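## Task

Pick three rods, each a different colour and none of them pink, and lay them end to end in one straight line whose total length matches the pink rod. Colour gives length in cm: blue 1, magenta 2, grey 3, orange 4, lime 5, purple 6, red 7, green 8, pink 9, turquoise 10. The three rods must rest flat with their ends touching or nearly touching. There must be no second train, and every rod outside the train must sit at least one rod-width away from it. The result must stay in place on its own, not held by the robot. At the end, open the grippers and move the arms away.

## Robot and tools

Robot: two Kinova Gen3 seven-joint arms, left_arm and right_arm, each with a Robotiq 2F-85 parallel gripper and a wrist camera. The names are labels, not image sides. Bases in the scene frame: left_arm at (+0.037, +0.435, 0), right_arm at (+0.039, -0.401, 0), both turned slightly about z.

Scene frame: origin on the table top midway between the arms; +x points out over the table, +y toward left_arm, +z up. Distances in metres, orientations as quaternions written w first (qw, qx, qy, qz). Gripper frame: fingers extend along its +z, pads close along its y. The reported end_effector_position is the point midway between the pads when shut; closed fingertips reach about 19 mm past it, open ones about 6 mm. Closing also pushes the tips roughly 13 mm farther out, so keep that clearance above the table. Reported hand positions can be a little off, more so at long reach.

The row (used by execute_actions and move): 20 numbers, always both arms, left first. Left part: x, y, z, qw, qx, qy, qz, left_gripper position, force_limit, speed; then the same ten for the right arm. x, y, z and the quaternion are an absolute target pose of that gripper in the scene frame (not an offset). The three gripper numbers each lie in -1 to 1. position: +1 fully open (85 mm), about -0.8 pads touching, -1 closes until blocked. force_limit: -1 about 20 N, 0 about 128 N, +1 about 235 N per pad. speed: -1 about 20 mm/s, 0 about 85, +1 about 150; faster closing squeezes a bit harder. To keep an arm or gripper unchanged, resend its previous pose and its three gripper numbers exactly; a 0 is a real command. To hold orientation, reuse the same quaternion every row rather than copying a drifted reported one.

execute_actions(actions): a list of actions; each action is a table of up to 15 rows, one row per 1/30 s step, and a short table repeats its final row to fill 15 steps (0.5 s). An empty list just returns state and images. Every step, the commanded pose is clipped to at most 70 mm and 16 degrees from the measured pose, so far targets need several actions. An action is rejected for both arms if any target lies more than 0.6 m from that gripper's current position along any gripper axis; if the first action fails this or any action is malformed, nothing runs.

move(target, speed, blocking): target is one 20-number row of absolute poses; the grippers travel straight lines that finish together, lasting 0.5 to 10 s. speed is path top speed in m/s, 0.002 to 0.5 (default 0.25); rotation is capped at twice that in rad/s. Gripper numbers apply at the start. Paths ignore obstacles and the other arm, and the hand can lag, stray or overshoot speed near full stretch. blocking=false returns after 0.5 s while motion continues; then use wait or stop before sending other motion. The result adds a move: line with the ending (done, off_target, moving, held, fault), limits (paced = target clipped; held = a check blocked steps) and each gripper's remaining distance.

wait(seconds): 0 to 10, lets time pass with the last commands held; returns early when a running move ends. stop(): brakes a running move (fingers continue). zoom_image(camera, region): camera is cam_head_left, cam_head_right, cam_left_wrist or cam_right_wrist; region [x0, y0, x1, y1] in that image's pixels, origin top-left, at most 504x504. Images are 672x504. read_manual(section) only gives licence text. finished_scene(scene): ends scene 1 or 2 irreversibly and reveals the next task; call it only after the train is complete and the arms are clear.

Results: state line per arm with position and quaternion; Hand target lines show what the controller is now steering to; step readings list positions, with HELD marking steps where an arm's command was held back. A pose unreachable line means the clearance check altered or blocked that arm. Gripper object_status: 0 moving, 1 blocked while opening, 2 blocked while closing (a grip), 3 reached the commanded position or pads met (a tiny object may still be held). position_measured is in counts: 3 fully open, ~78 = 60 mm, ~130 = 40 mm, ~180 = 20 mm, ~230 pads together. Changing position by 0.01 or more is needed before new force or speed take effect; to soften a grip, open first. After a -1 force_limit grip, status 2 can persist even if the rod slipped out, so check images.

Typical sequence: look at the head cameras, identify rod colours and positions, choose three distinct lengths summing to the target (9 or 10 cm). Approach each rod from above with the gripper pointing down and open, descend, close with position -1 and confirm status 2, lift, carry, lower until the rod rests flat, open, lift. Align rods along one line with ends abutting; keep spare rods at least a rod-width away and do not build a second line.

Avoid: knocking anything off the table, dropping or slamming rods, pressing hard into the table (torque reaching a joint's load limit stops that arm for 10 s), arms colliding with each other, and holding loads for long (motors heat; a MOTOR HOT line appears from 60 °C and at 75 °C the arm sags). Brief tugs or pushes on objects may happen. Finish with both grippers open and the arms lifted away.

Each tool is called after ">>>" by a JSON object that holds its "name" and its "arguments", one argument or row to a line.

## Session

>>> {"name": "execute_actions", "arguments": {
  "actions": []
}}

Scene clock: 0.00 s.
left_arm: end_effector_position=(+0.2428, +0.5148, +0.2679) position_measured=3 object_status=3 end_effector_quat_wxyz=(+0.255, +0.939, -0.028, +0.230) | right_arm: end_effector_position=(+0.4531, -0.4891, +0.1804) position_measured=3 object_status=3 end_effector_quat_wxyz=(+0.111, -0.161, +0.733, -0.652)
Joint positions: left_arm=[-0.821  0.021 -0.603  2.241  0.557  1.392  3.045] | right_arm=[-1.004  0.968  0.27   2.157  1.233  1.245  0.152]
Joint velocities: left_arm=[ 0.001 -0.001 -0.002 -0.    -0.001  0.002 -0.   ] | right_arm=[ 0.     0.001  0.001  0.001 -0.    -0.     0.   ]
Motor temperatures (°C, as the motors report them): left_arm=[34 32 33 33 34 41 37] | right_arm=[34 30 31 30 43 44 37]
Hand target (left_arm): +0.243, +0.515, +0.268; +0.255, +0.939, -0.028, +0.230
Hand target (right_arm): +0.453, -0.489, +0.180; +0.111, -0.161, +0.733, -0.652

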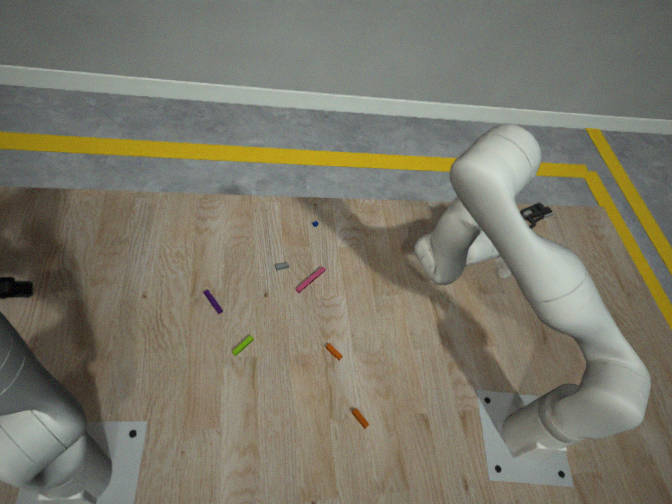

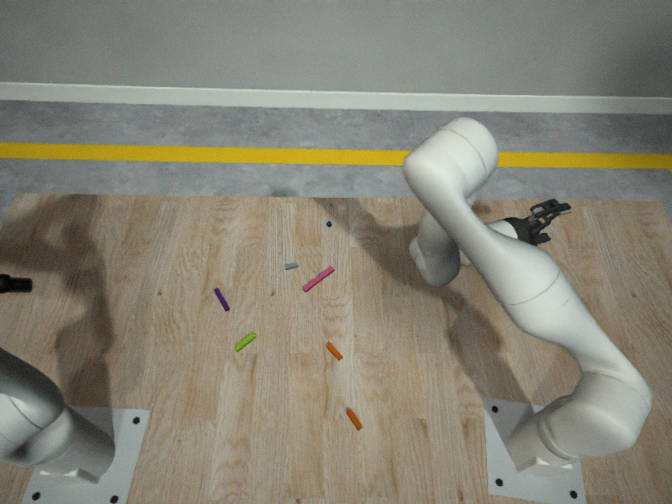

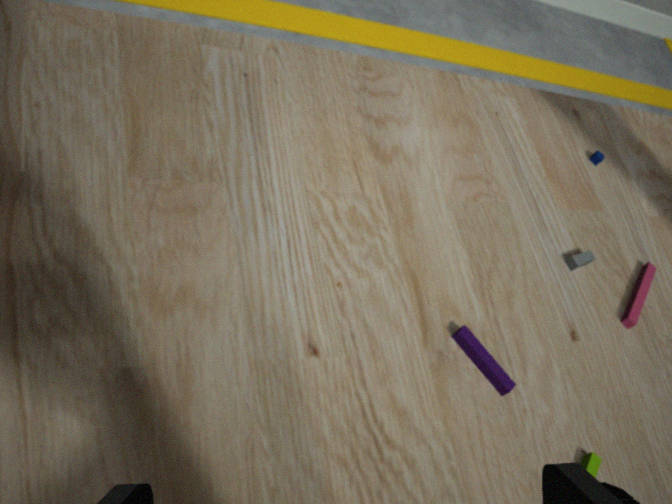

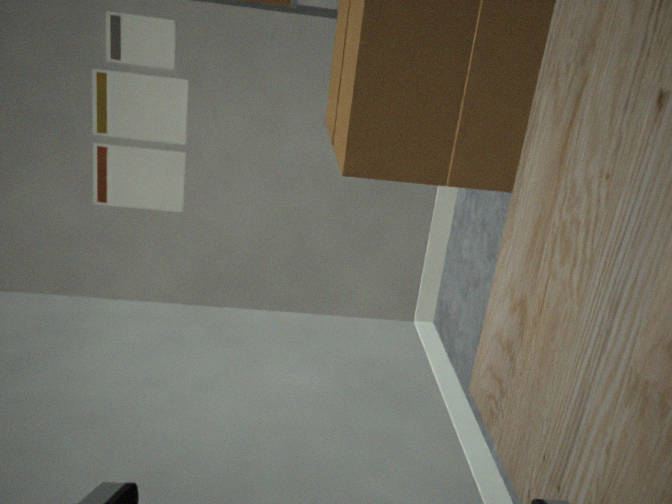

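>>> {"name": "zoom_image", "arguments": {
  "camera": "cam_head_left",
  "region": [180, 200, 400, 440]
}}

>>> {"name": "move", "arguments": {
  "target": [0.40,0.10,0.33,0,1,0,0,1,0,0,0.453,-0.489,0.180,0.111,-0.161,0.733,-0.652,1,0,0],
  "speed": 0.35
}}

Region (180, 200, 400, 440) of cam_head_left's 672x504 image, scaled by 2.100, with more detail than that image has; it fills the left 462 columns of this view, and the rest is white.

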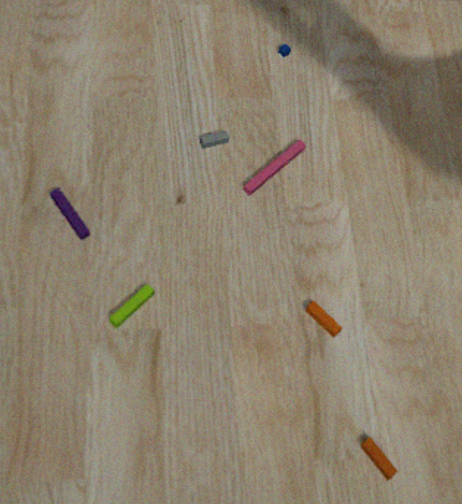

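Scene clock: 5.93 s.
left_arm: end_effector_position=(+0.4000, +0.1005, +0.3304) position_measured=3 object_status=3 end_effector_quat_wxyz=(+0.000, +1.000, +0.001, -0.001) | right_arm: end_effector_position=(+0.4530, -0.4890, +0.1800) position_measured=3 object_status=3 end_effector_quat_wxyz=(+0.111, -0.161, +0.733, -0.652)
Joint positions: left_arm=[ 0.202  0.52   0.766  1.223 -0.35   1.531  5.692] | right_arm=[-1.004  0.97   0.269  2.156  1.231  1.246  0.153]
Joint velocities: left_arm=[ 0.003  0.004  0.001 -0.001 -0.001  0.001  0.001] | right_arm=[-0.     0.002  0.    -0.     0.001 -0.    -0.   ]
Motor temperatures (°C, as the motors report them): left_arm=[34 32 33 33 34 41 37] | right_arm=[34 30 31 30 43 45 37]
Hand target (left_arm): +0.400, +0.100, +0.330; +0.000, +1.000, +0.001, -0.001
Hand target (right_arm): +0.453, -0.489, +0.180; +0.111, -0.161, +0.733, -0.652
Off the commanded pose (left_arm): 0.001 m, 0 deg.
Off the commanded pose (right_arm): 0.000 m, 0 deg.
move: done; limits=paced

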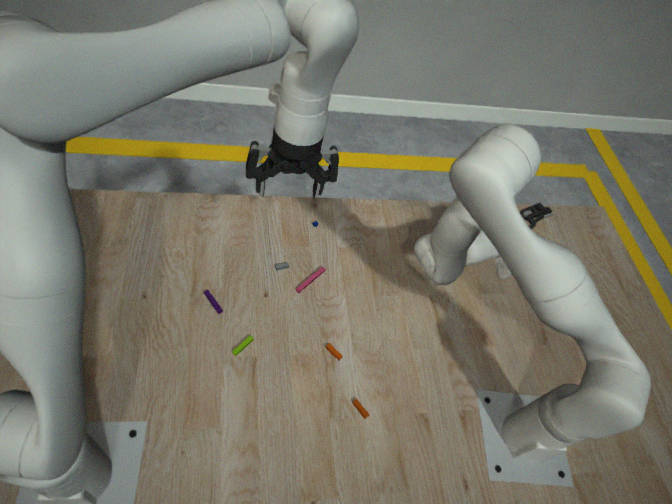

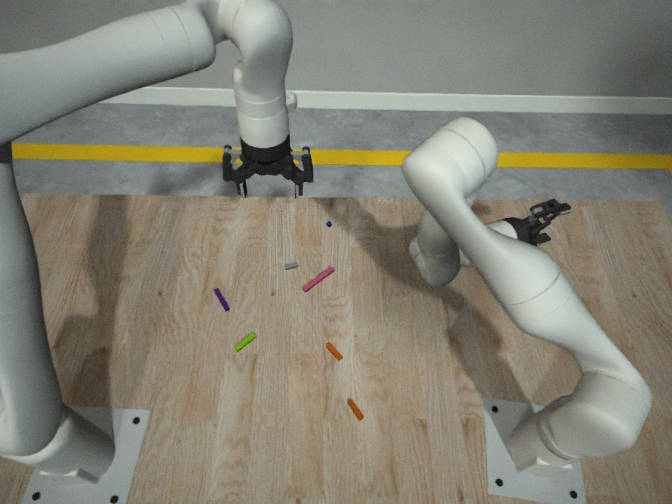

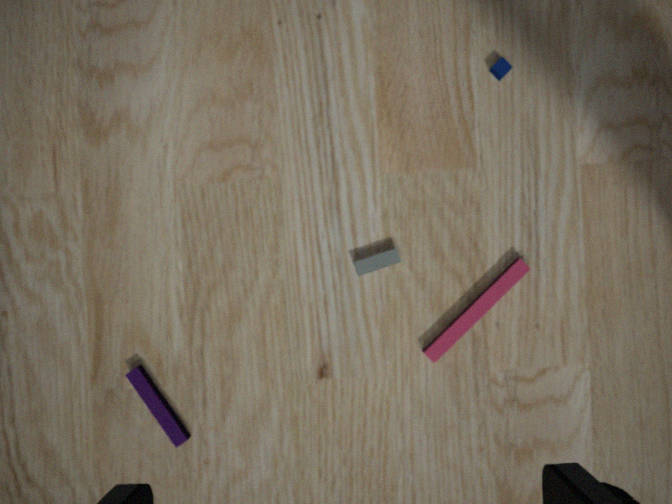

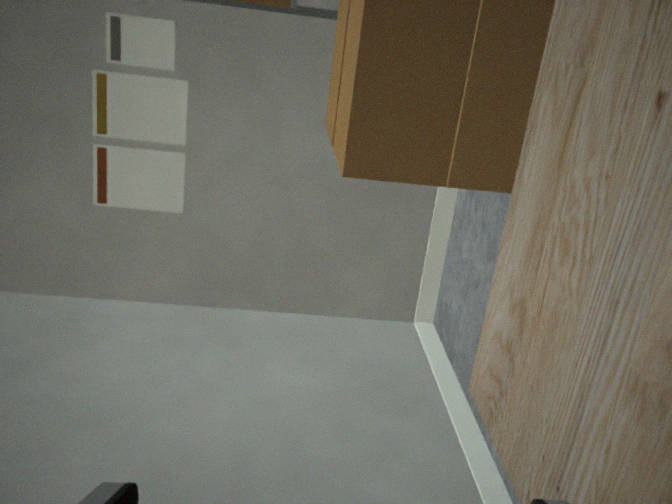

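>>> {"name": "move", "arguments": {
  "target": [0.26,0.15,0.13,0,0.924,-0.383,0,0.2,-0.5,0,0.453,-0.489,0.180,0.111,-0.161,0.733,-0.652,1,0,0],
  "speed": 0.35
}}

Scene clock: 11.23 s.
left_arm: end_effector_position=(+0.2608, +0.1497, +0.1297) position_measured=104 object_status=3 end_effector_quat_wxyz=(-0.001, +0.924, -0.382, +0.000) | right_arm: end_effector_position=(+0.4530, -0.4890, +0.1800) position_measured=3 object_status=3 end_effector_quat_wxyz=(+0.111, -0.161, +0.733, -0.652)
Joint positions: left_arm=[ 0.139  0.511  0.885  2.065 -0.549  0.815  5.347] | right_arm=[-1.004  0.97   0.269  2.156  1.231  1.246  0.153]
Joint velocities: left_arm=[ 0.003  0.002  0.002  0.002 -0.001 -0.002  0.001] | right_arm=[ 0.    -0.    -0.001  0.001 -0.001  0.    -0.   ]
Motor temperatures (°C, as the motors report them): left_arm=[34 32 33 33 34 41 37] | right_arm=[34 30 31 30 43 45 37]
Hand target (left_arm): +0.261, +0.150, +0.130; -0.001, +0.924, -0.383, +0.000
Hand target (right_arm): +0.453, -0.489, +0.180; +0.111, -0.161, +0.733, -0.652
Off the commanded pose (left_arm): 0.001 m, 0 deg.
Off the commanded pose (right_arm): 0.000 m, 0 deg.
move: done

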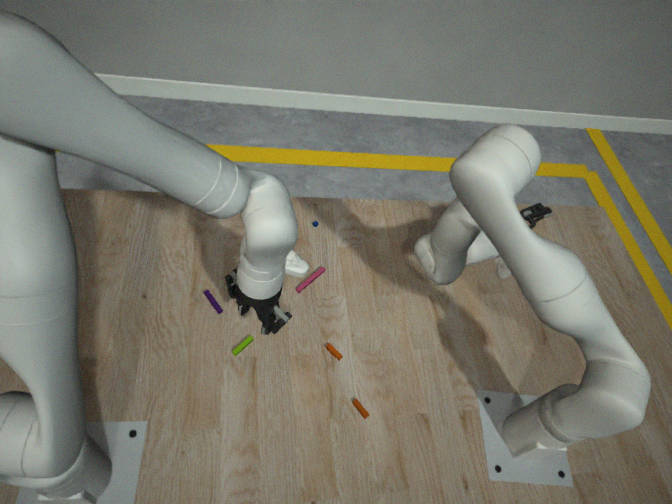

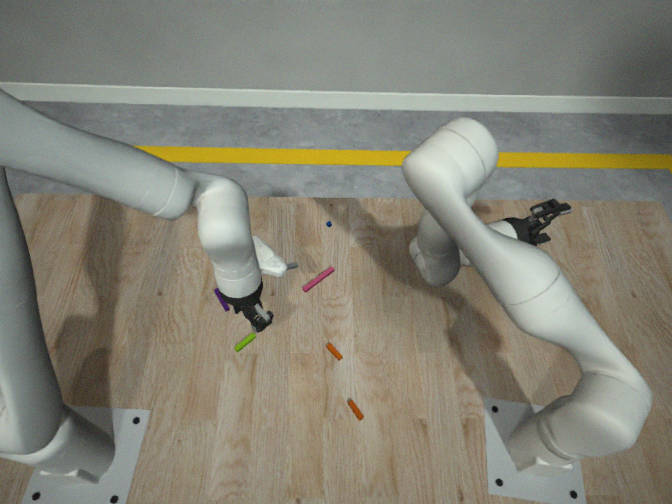

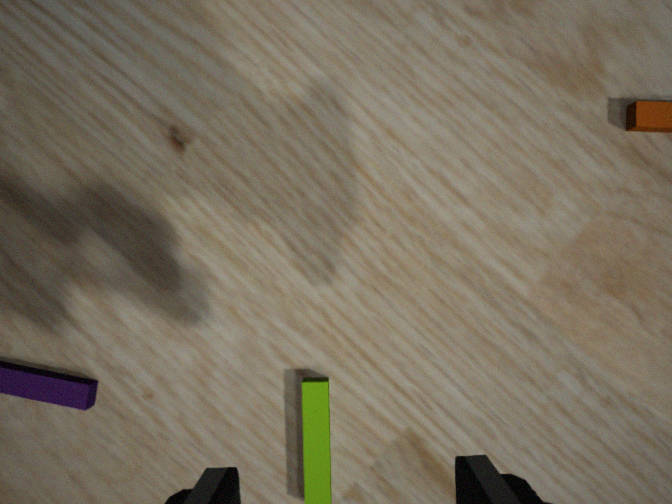

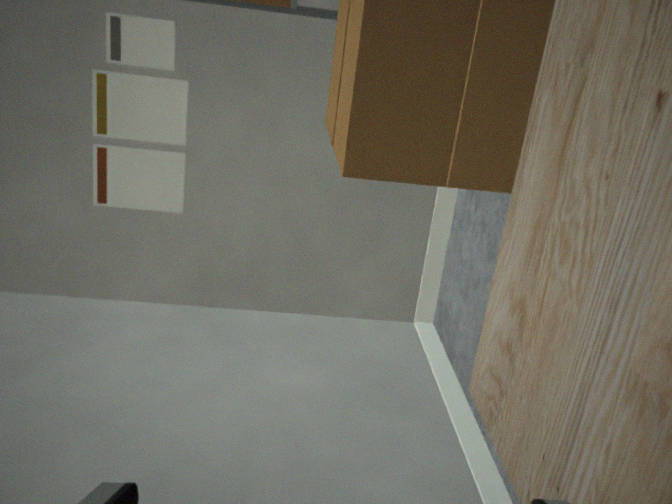

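>>> {"name": "move", "arguments": {
  "target": [0.2597,0.167,0.026,0,0.917,-0.399,0,-0.2,-0.5,0,0.453,-0.489,0.180,0.111,-0.161,0.733,-0.652,1,0,0],
  "speed": 0.15
}}

Scene clock: 15.00 s.
left_arm: end_effector_position=(+0.2606, +0.1671, +0.0261) position_measured=154 object_status=3 end_effector_quat_wxyz=(-0.000, +0.917, -0.398, +0.001) | right_arm: end_effector_position=(+0.4530, -0.4890, +0.1800) position_measured=3 object_status=3 end_effector_quat_wxyz=(+0.111, -0.161, +0.733, -0.652)
Joint positions: left_arm=[ 0.304  0.696  0.615  2.199 -0.872  0.506  5.564] | right_arm=[-1.004  0.97   0.269  2.156  1.231  1.246  0.153]
Joint velocities: left_arm=[ 0.01   0.006  0.005  0.001 -0.003 -0.001  0.003] | right_arm=[-0.    -0.002 -0.001 -0.     0.    -0.     0.001]
Motor temperatures (°C, as the motors report them): left_arm=[34 32 33 33 34 41 37] | right_arm=[34 30 31 30 43 45 37]
Hand target (left_arm): +0.260, +0.167, +0.026; -0.000, +0.917, -0.399, +0.000
Hand target (right_arm): +0.453, -0.489, +0.180; +0.111, -0.161, +0.733, -0.652
Off the commanded pose (left_arm): 0.001 m, 0 deg.
Off the commanded pose (right_arm): 0.000 m, 0 deg.
move: done

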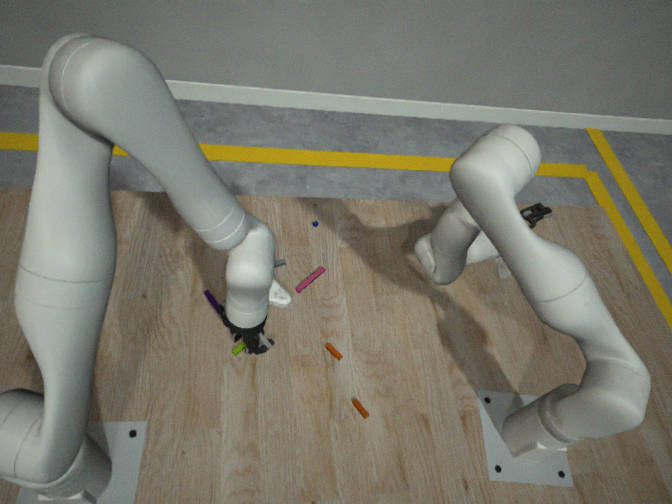

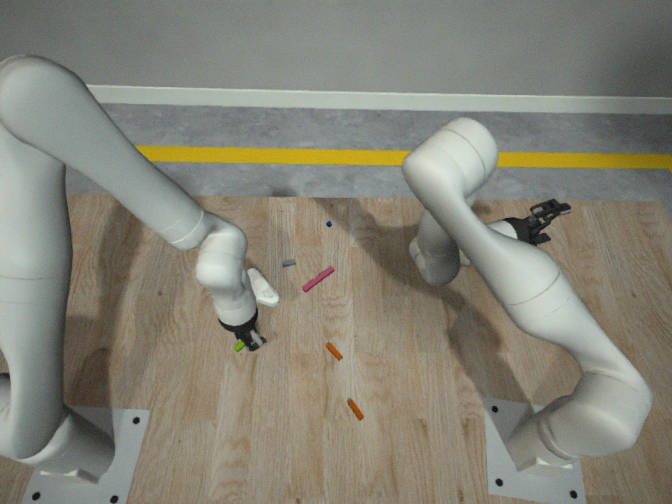

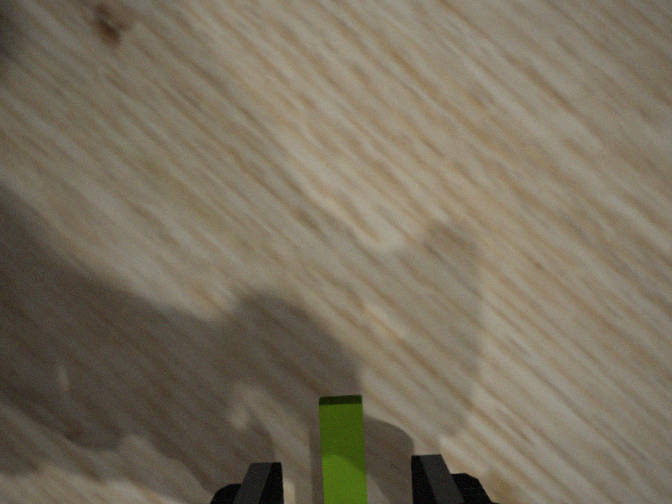

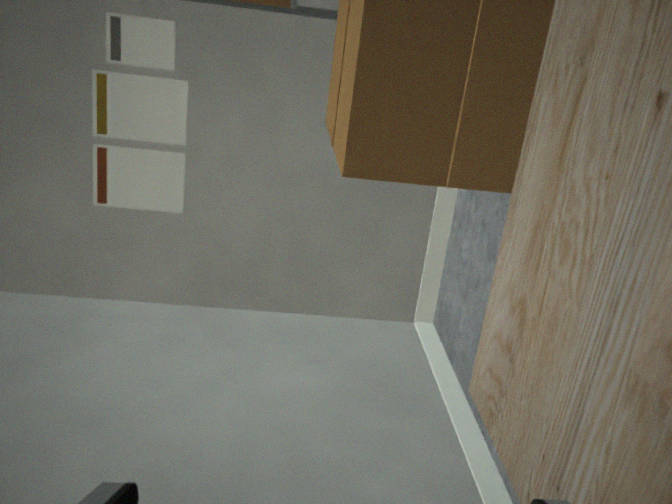

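>>> {"name": "execute_actions", "arguments": {
  "actions": [
    [[0.260,0.167,0.024,0,0.917,-0.399,0,-0.2,-0.5,0,0.453,-0.489,0.180,0.111,-0.161,0.733,-0.652,1,0,0],[0.260,0.167,0.022,0,0.917,-0.399,0,-0.2,-0.5,0,0.453,-0.489,0.180,0.111,-0.161,0.733,-0.652,1,0,0],[0.260,0.167,0.022,0,0.917,-0.399,0,-0.2,-0.5,0,0.453,-0.489,0.180,0.111,-0.161,0.733,-0.652,1,0,0],[0.260,0.167,0.022,0,0.917,-0.399,0,-0.2,-0.5,0,0.453,-0.489,0.180,0.111,-0.161,0.733,-0.652,1,0,0],[0.260,0.167,0.022,0,0.917,-0.399,0,-1,-0.7,0,0.453,-0.489,0.180,0.111,-0.161,0.733,-0.652,1,0,0]]
  ]
}}

Scene clock: 16.10 s.
left_arm: end_effector_position=(+0.2601, +0.1670, +0.0221) position_measured=207 object_status=0 end_effector_quat_wxyz=(-0.000, +0.917, -0.399, +0.000) | right_arm: end_effector_position=(+0.4530, -0.4890, +0.1800) position_measured=3 object_status=3 end_effector_quat_wxyz=(+0.111, -0.161, +0.733, -0.652)
Joint positions: left_arm=[ 0.314  0.705  0.602  2.201 -0.884  0.495  5.574] | right_arm=[-1.004  0.97   0.269  2.156  1.231  1.246  0.153]
Joint velocities: left_arm=[ 0.    -0.001 -0.001  0.    -0.001  0.001  0.   ] | right_arm=[-0.     0.    -0.001  0.     0.    -0.    -0.001]
Motor temperatures (°C, as the motors report them): left_arm=[34 32 33 33 34 41 37] | right_arm=[34 30 31 30 43 45 37]
Hand target (left_arm): +0.260, +0.167, +0.022; -0.000, +0.917, -0.399, +0.000
Hand target (right_arm): +0.453, -0.489, +0.180; +0.111, -0.161, +0.733, -0.652
Off the commanded pose (left_arm): 0.000 m, 0 deg.
Off the commanded pose (right_arm): 0.000 m, 0 deg.
Step readings (end_effector_position):
0: left_arm (+0.2601, +0.1669, +0.0259) | right_arm (+0.4530, -0.4890, +0.1800)
1: left_arm (+0.2599, +0.1668, +0.0256) | right_arm (+0.4530, -0.4890, +0.1800)
2: left_arm (+0.2594, +0.1666, +0.0243) | right_arm (+0.4530, -0.4890, +0.1800)
4: left_arm (+0.2598, +0.1669, +0.0223) | right_arm (+0.4530, -0.4890, +0.1800)
8: left_arm (+0.2603, +0.1671, +0.0221) | right_arm (+0.4530, -0.4890, +0.1800)
15: end_effector_position above

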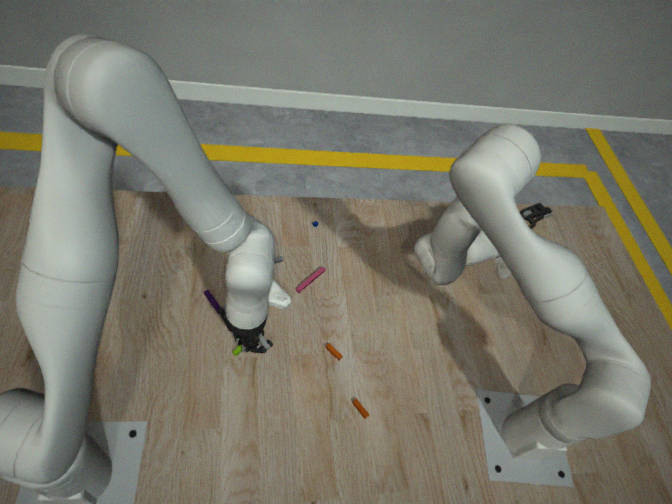

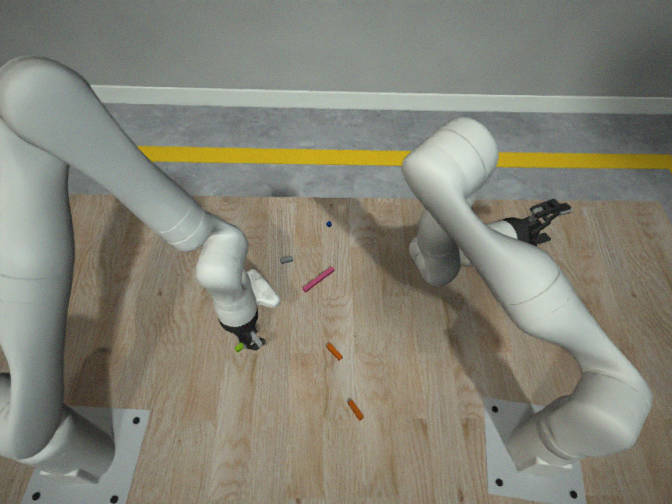

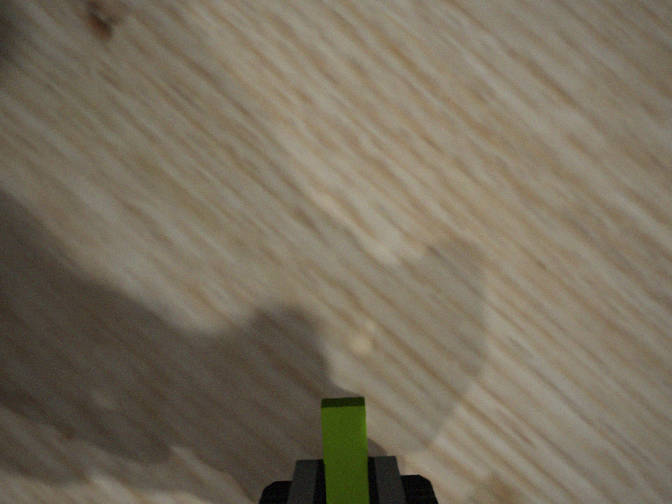

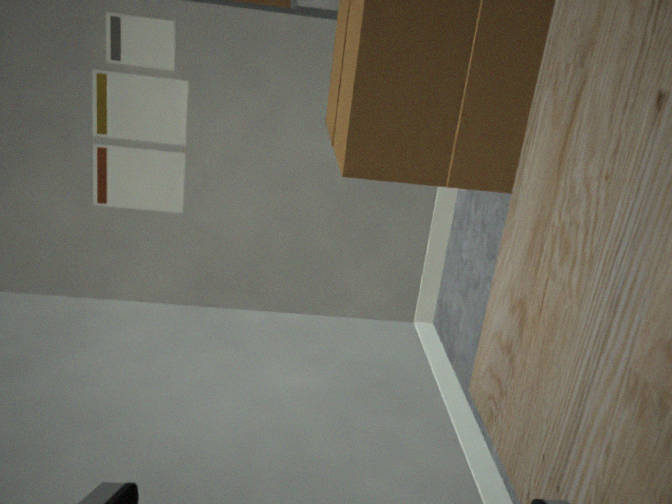

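>>> {"name": "move", "arguments": {
  "target": [0.27,0.165,0.045,0,0.917,-0.399,0,-1,-0.7,0,0.453,-0.489,0.180,0.111,-0.161,0.733,-0.652,1,0,0],
  "speed": 0.15
}}

>>> {"name": "move", "arguments": {
  "target": [0.46,0.14,0.06,0,0.772,-0.636,0,-1,-0.7,0,0.453,-0.489,0.180,0.111,-0.161,0.733,-0.652,1,0,0],
  "speed": 0.3
}}

Scene clock: 17.60 s.
left_arm: end_effector_position=(+0.2696, +0.1649, +0.0450) position_measured=207 object_status=2 end_effector_quat_wxyz=(+0.000, +0.917, -0.399, -0.000) | right_arm: end_effector_position=(+0.4530, -0.4890, +0.1800) position_measured=3 object_status=3 end_effector_quat_wxyz=(+0.111, -0.161, +0.733, -0.652)
Joint positions: left_arm=[ 0.242  0.672  0.687  2.164 -0.804  0.58   5.483] | right_arm=[-1.004  0.97   0.269  2.156  1.231  1.246  0.153]
Joint velocities: left_arm=[-0.008 -0.002 -0.003 -0.001  0.002  0.001 -0.002] | right_arm=[ 0.    -0.001 -0.     0.001  0.     0.    -0.   ]
Motor temperatures (°C, as the motors report them): left_arm=[34 32 33 33 34 41 37] | right_arm=[34 30 31 30 43 45 37]
Hand target (left_arm): +0.270, +0.165, +0.045; +0.000, +0.917, -0.399, -0.000
Hand target (right_arm): +0.453, -0.489, +0.180; +0.111, -0.161, +0.733, -0.652
Off the commanded pose (left_arm): 0.000 m, 0 deg.
Off the commanded pose (right_arm): 0.000 m, 0 deg.
move: done

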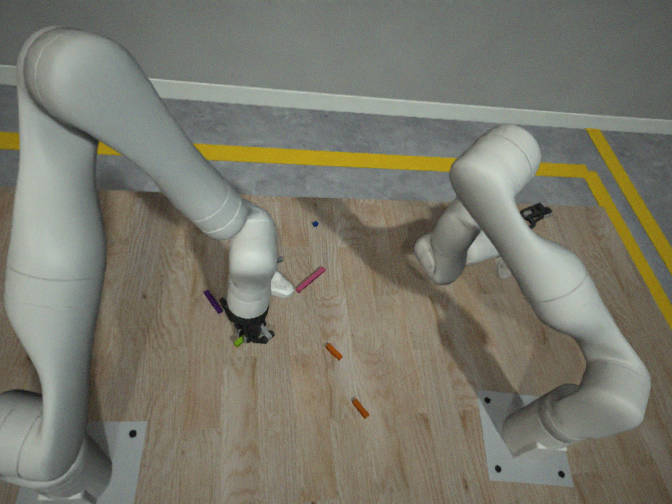

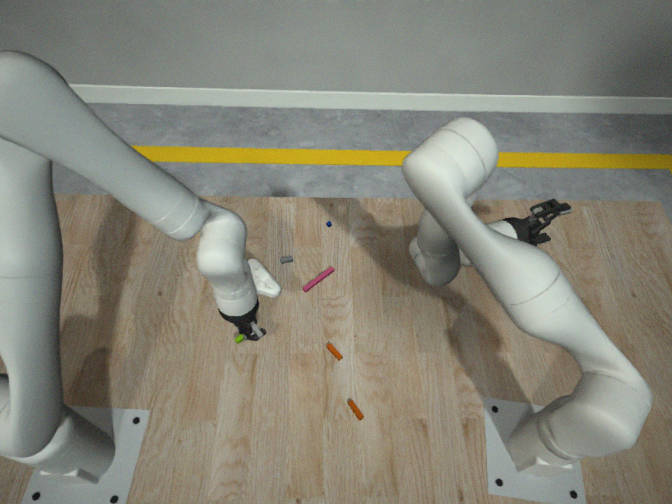

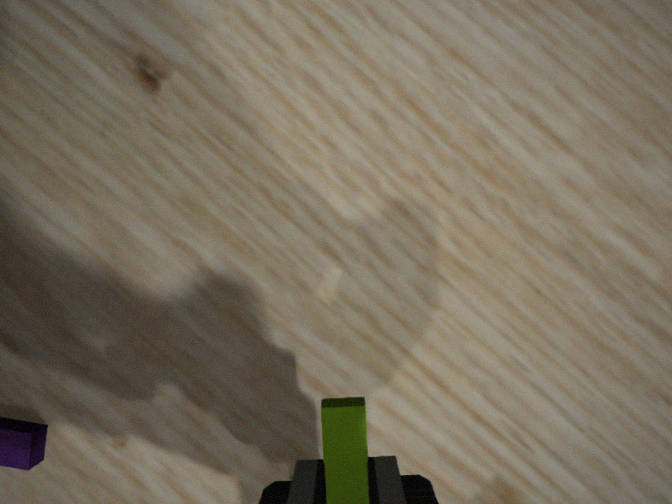

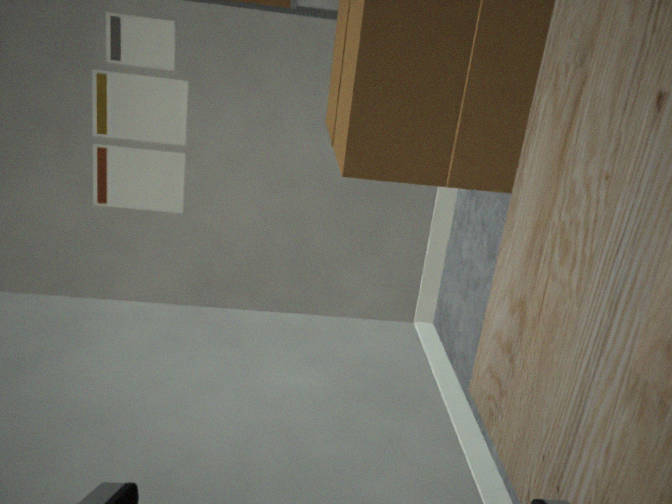

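Scene clock: 18.97 s.
left_arm: end_effector_position=(+0.4601, +0.1407, +0.0609) position_measured=207 object_status=2 end_effector_quat_wxyz=(-0.000, +0.772, -0.636, +0.000) | right_arm: end_effector_position=(+0.4530, -0.4890, +0.1800) position_measured=3 object_status=3 end_effector_quat_wxyz=(+0.111, -0.161, +0.733, -0.652)
Joint positions: left_arm=[ 0.009  0.941  0.879  1.604 -0.829  1.006  4.554] | right_arm=[-1.004  0.97   0.269  2.156  1.231  1.246  0.153]
Joint velocities: left_arm=[ 0.     0.011 -0.004 -0.004  0.004  0.002 -0.003] | right_arm=[-0.     0.    -0.003  0.001 -0.001  0.     0.   ]
Motor temperatures (°C, as the motors report them): left_arm=[34 32 33 33 34 41 37] | right_arm=[34 30 31 30 43 45 37]
Hand target (left_arm): +0.460, +0.141, +0.060; +0.000, +0.772, -0.636, -0.000
Hand target (right_arm): +0.453, -0.489, +0.180; +0.111, -0.161, +0.733, -0.652
Off the commanded pose (left_arm): 0.001 m, 0 deg.
Off the commanded pose (right_arm): 0.000 m, 0 deg.
move: done

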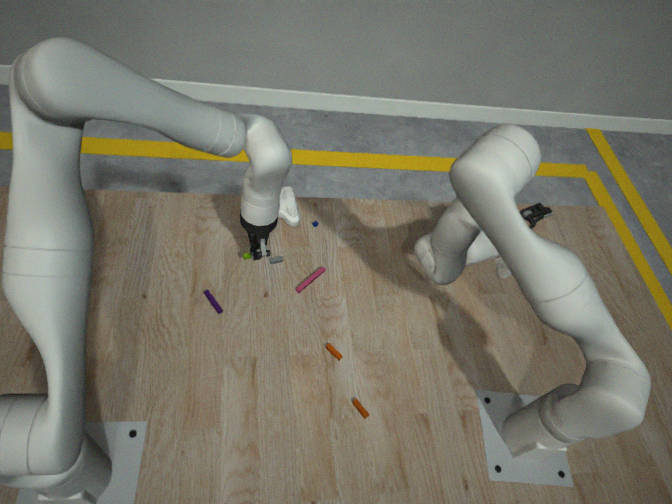

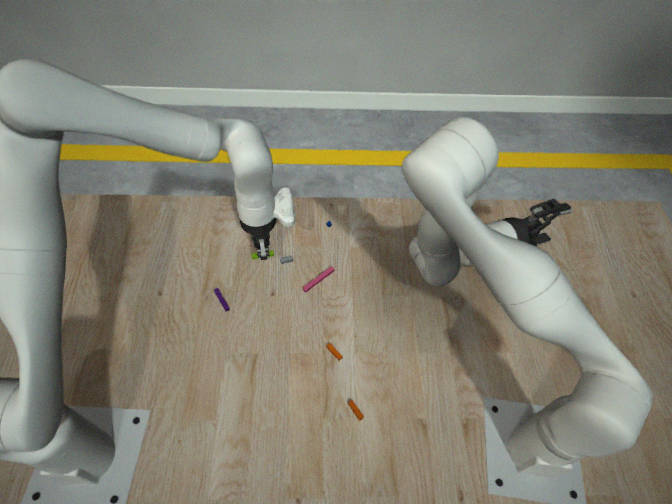

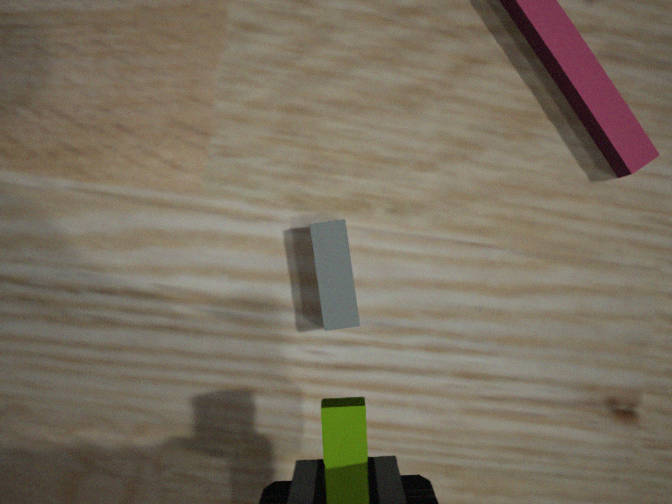

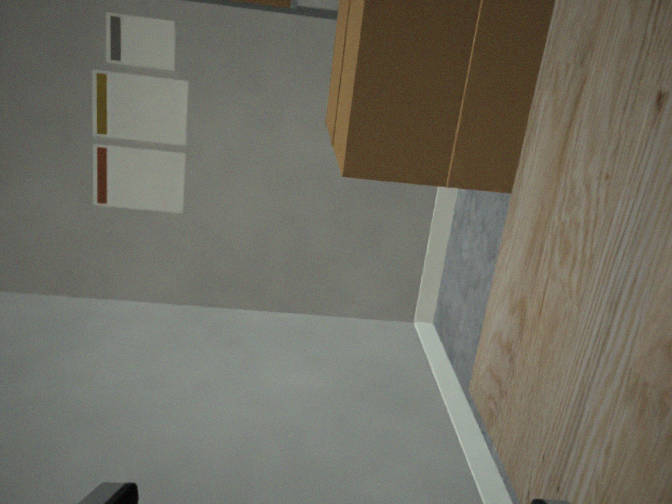

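>>> {"name": "move", "arguments": {
  "target": [0.4588,0.1308,0.026,0,0.796,-0.605,0,-1,-0.7,0,0.453,-0.489,0.180,0.111,-0.161,0.733,-0.652,1,0,0],
  "speed": 0.1
}}

>>> {"name": "zoom_image", "arguments": {
  "camera": "cam_left_wrist",
  "region": [240, 230, 460, 504]
}}

Scene clock: 20.83 s.
left_arm: end_effector_position=(+0.4591, +0.1309, +0.0261) position_measured=207 object_status=2 end_effector_quat_wxyz=(-0.000, +0.796, -0.605, +0.000) | right_arm: end_effector_position=(+0.4530, -0.4890, +0.1800) position_measured=3 object_status=3 end_effector_quat_wxyz=(+0.111, -0.161, +0.733, -0.652)
Joint positions: left_arm=[ 0.057  0.993  0.819  1.602 -0.859  0.941  4.663] | right_arm=[-1.004  0.97   0.269  2.156  1.231  1.246  0.153]
Joint velocities: left_arm=[ 0.004  0.003  0.003 -0.    -0.    -0.001  0.   ] | right_arm=[ 0.  0.  0. -0.  0. -0.  0.]
Motor temperatures (°C, as the motors report them): left_arm=[34 32 33 33 34 41 37] | right_arm=[34 30 31 30 43 45 37]
Hand target (left_arm): +0.459, +0.131, +0.026; -0.000, +0.796, -0.605, +0.000
Hand target (right_arm): +0.453, -0.489, +0.180; +0.111, -0.161, +0.733, -0.652
Off the commanded pose (left_arm): 0.000 m, 0 deg.
Off the commanded pose (right_arm): 0.000 m, 0 deg.
move: done

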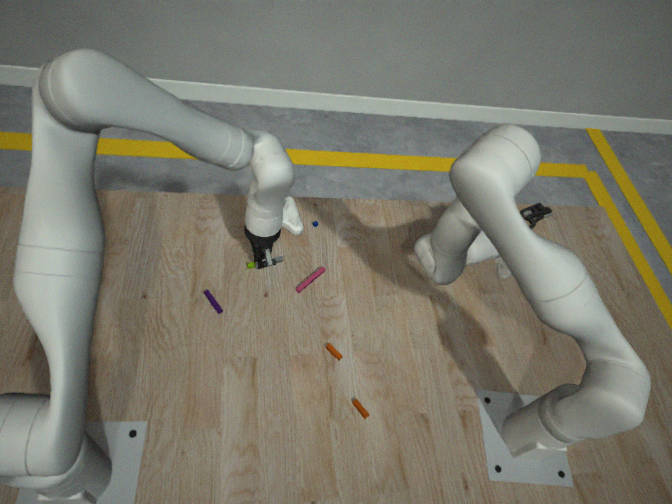

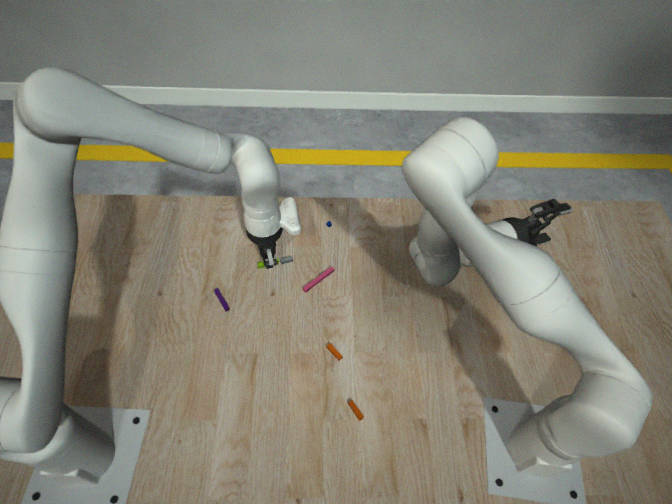

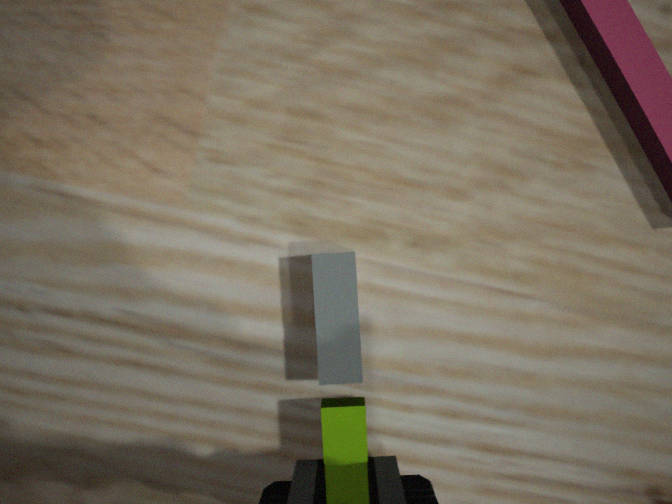

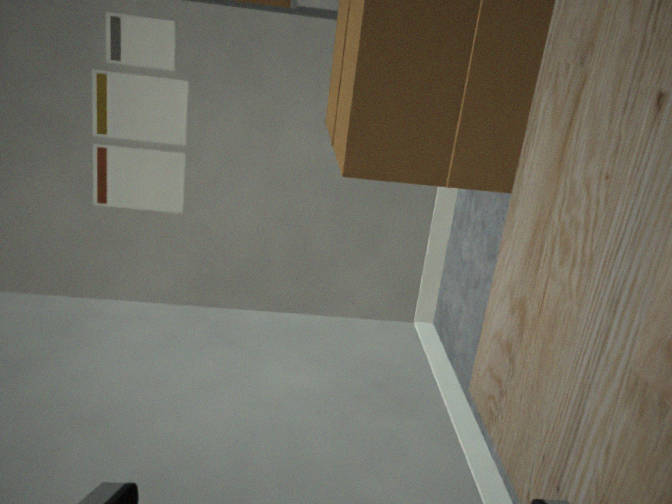

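Region (240, 230, 460, 504) of cam_left_wrist's 672x504 image, scaled by 1.839; it fills the left 405 columns of this view, and the rest is white.

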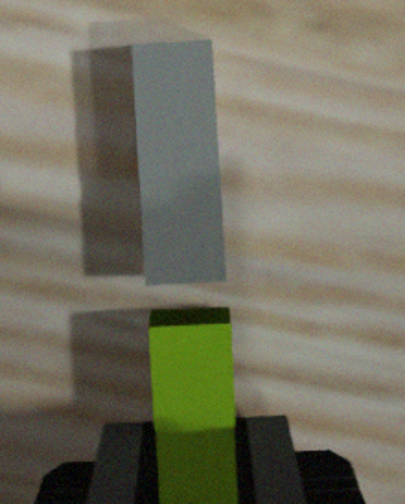

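>>> {"name": "move", "arguments": {
  "target": [0.4606,0.1262,0.0228,0,0.796,-0.605,0,-1,-0.7,0,0.453,-0.489,0.180,0.111,-0.161,0.733,-0.652,1,0,0],
  "speed": 0.02
}}

>>> {"name": "zoom_image", "arguments": {
  "camera": "cam_left_wrist",
  "region": [240, 230, 460, 504]
}}

Scene clock: 22.37 s.
left_arm: end_effector_position=(+0.4608, +0.1263, +0.0230) position_measured=207 object_status=2 end_effector_quat_wxyz=(-0.000, +0.796, -0.605, +0.000) | right_arm: end_effector_position=(+0.4530, -0.4890, +0.1800) position_measured=3 object_status=3 end_effector_quat_wxyz=(+0.111, -0.161, +0.733, -0.652)
Joint positions: left_arm=[ 0.068  1.003  0.816  1.587 -0.861  0.944  4.664] | right_arm=[-1.004  0.97   0.269  2.156  1.231  1.246  0.153]
Joint velocities: left_arm=[ 0.002 -0.001  0.    -0.001  0.     0.002  0.   ] | right_arm=[-0.     0.     0.001 -0.001  0.001  0.     0.   ]
Motor temperatures (°C, as the motors report them): left_arm=[34 32 33 33 34 41 37] | right_arm=[34 30 31 30 43 45 37]
Hand target (left_arm): +0.461, +0.126, +0.023; +0.000, +0.796, -0.605, -0.000
Hand target (right_arm): +0.453, -0.489, +0.180; +0.111, -0.161, +0.733, -0.652
Off the commanded pose (left_arm): 0.000 m, 0 deg.
Off the commanded pose (right_arm): 0.000 m, 0 deg.
move: done

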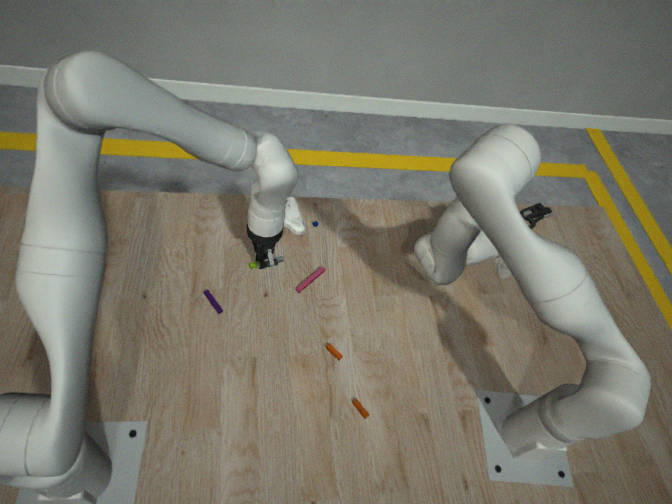

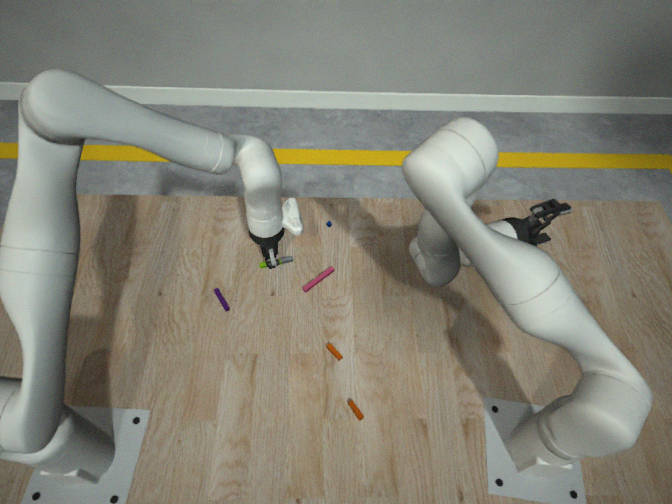

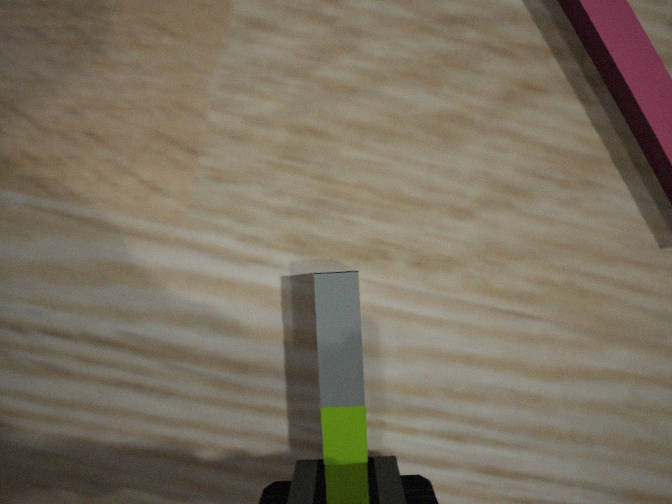

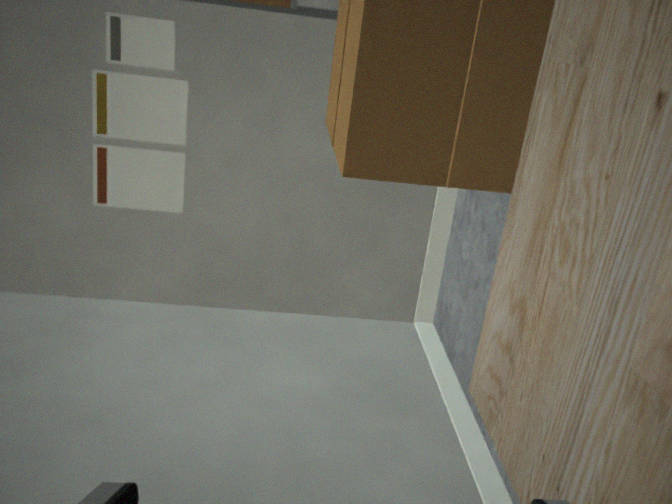

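Region (240, 230, 460, 504) of cam_left_wrist's 672x504 image, scaled by 1.839; it fills the left 405 columns of this view, and the rest is white.

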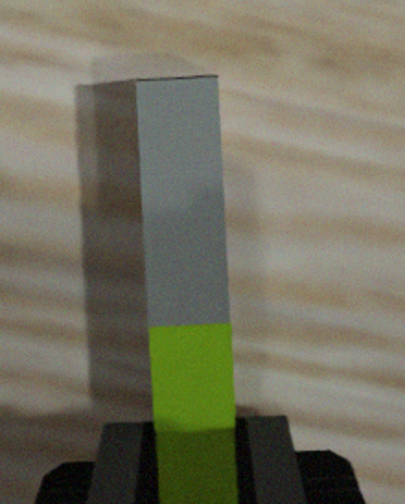

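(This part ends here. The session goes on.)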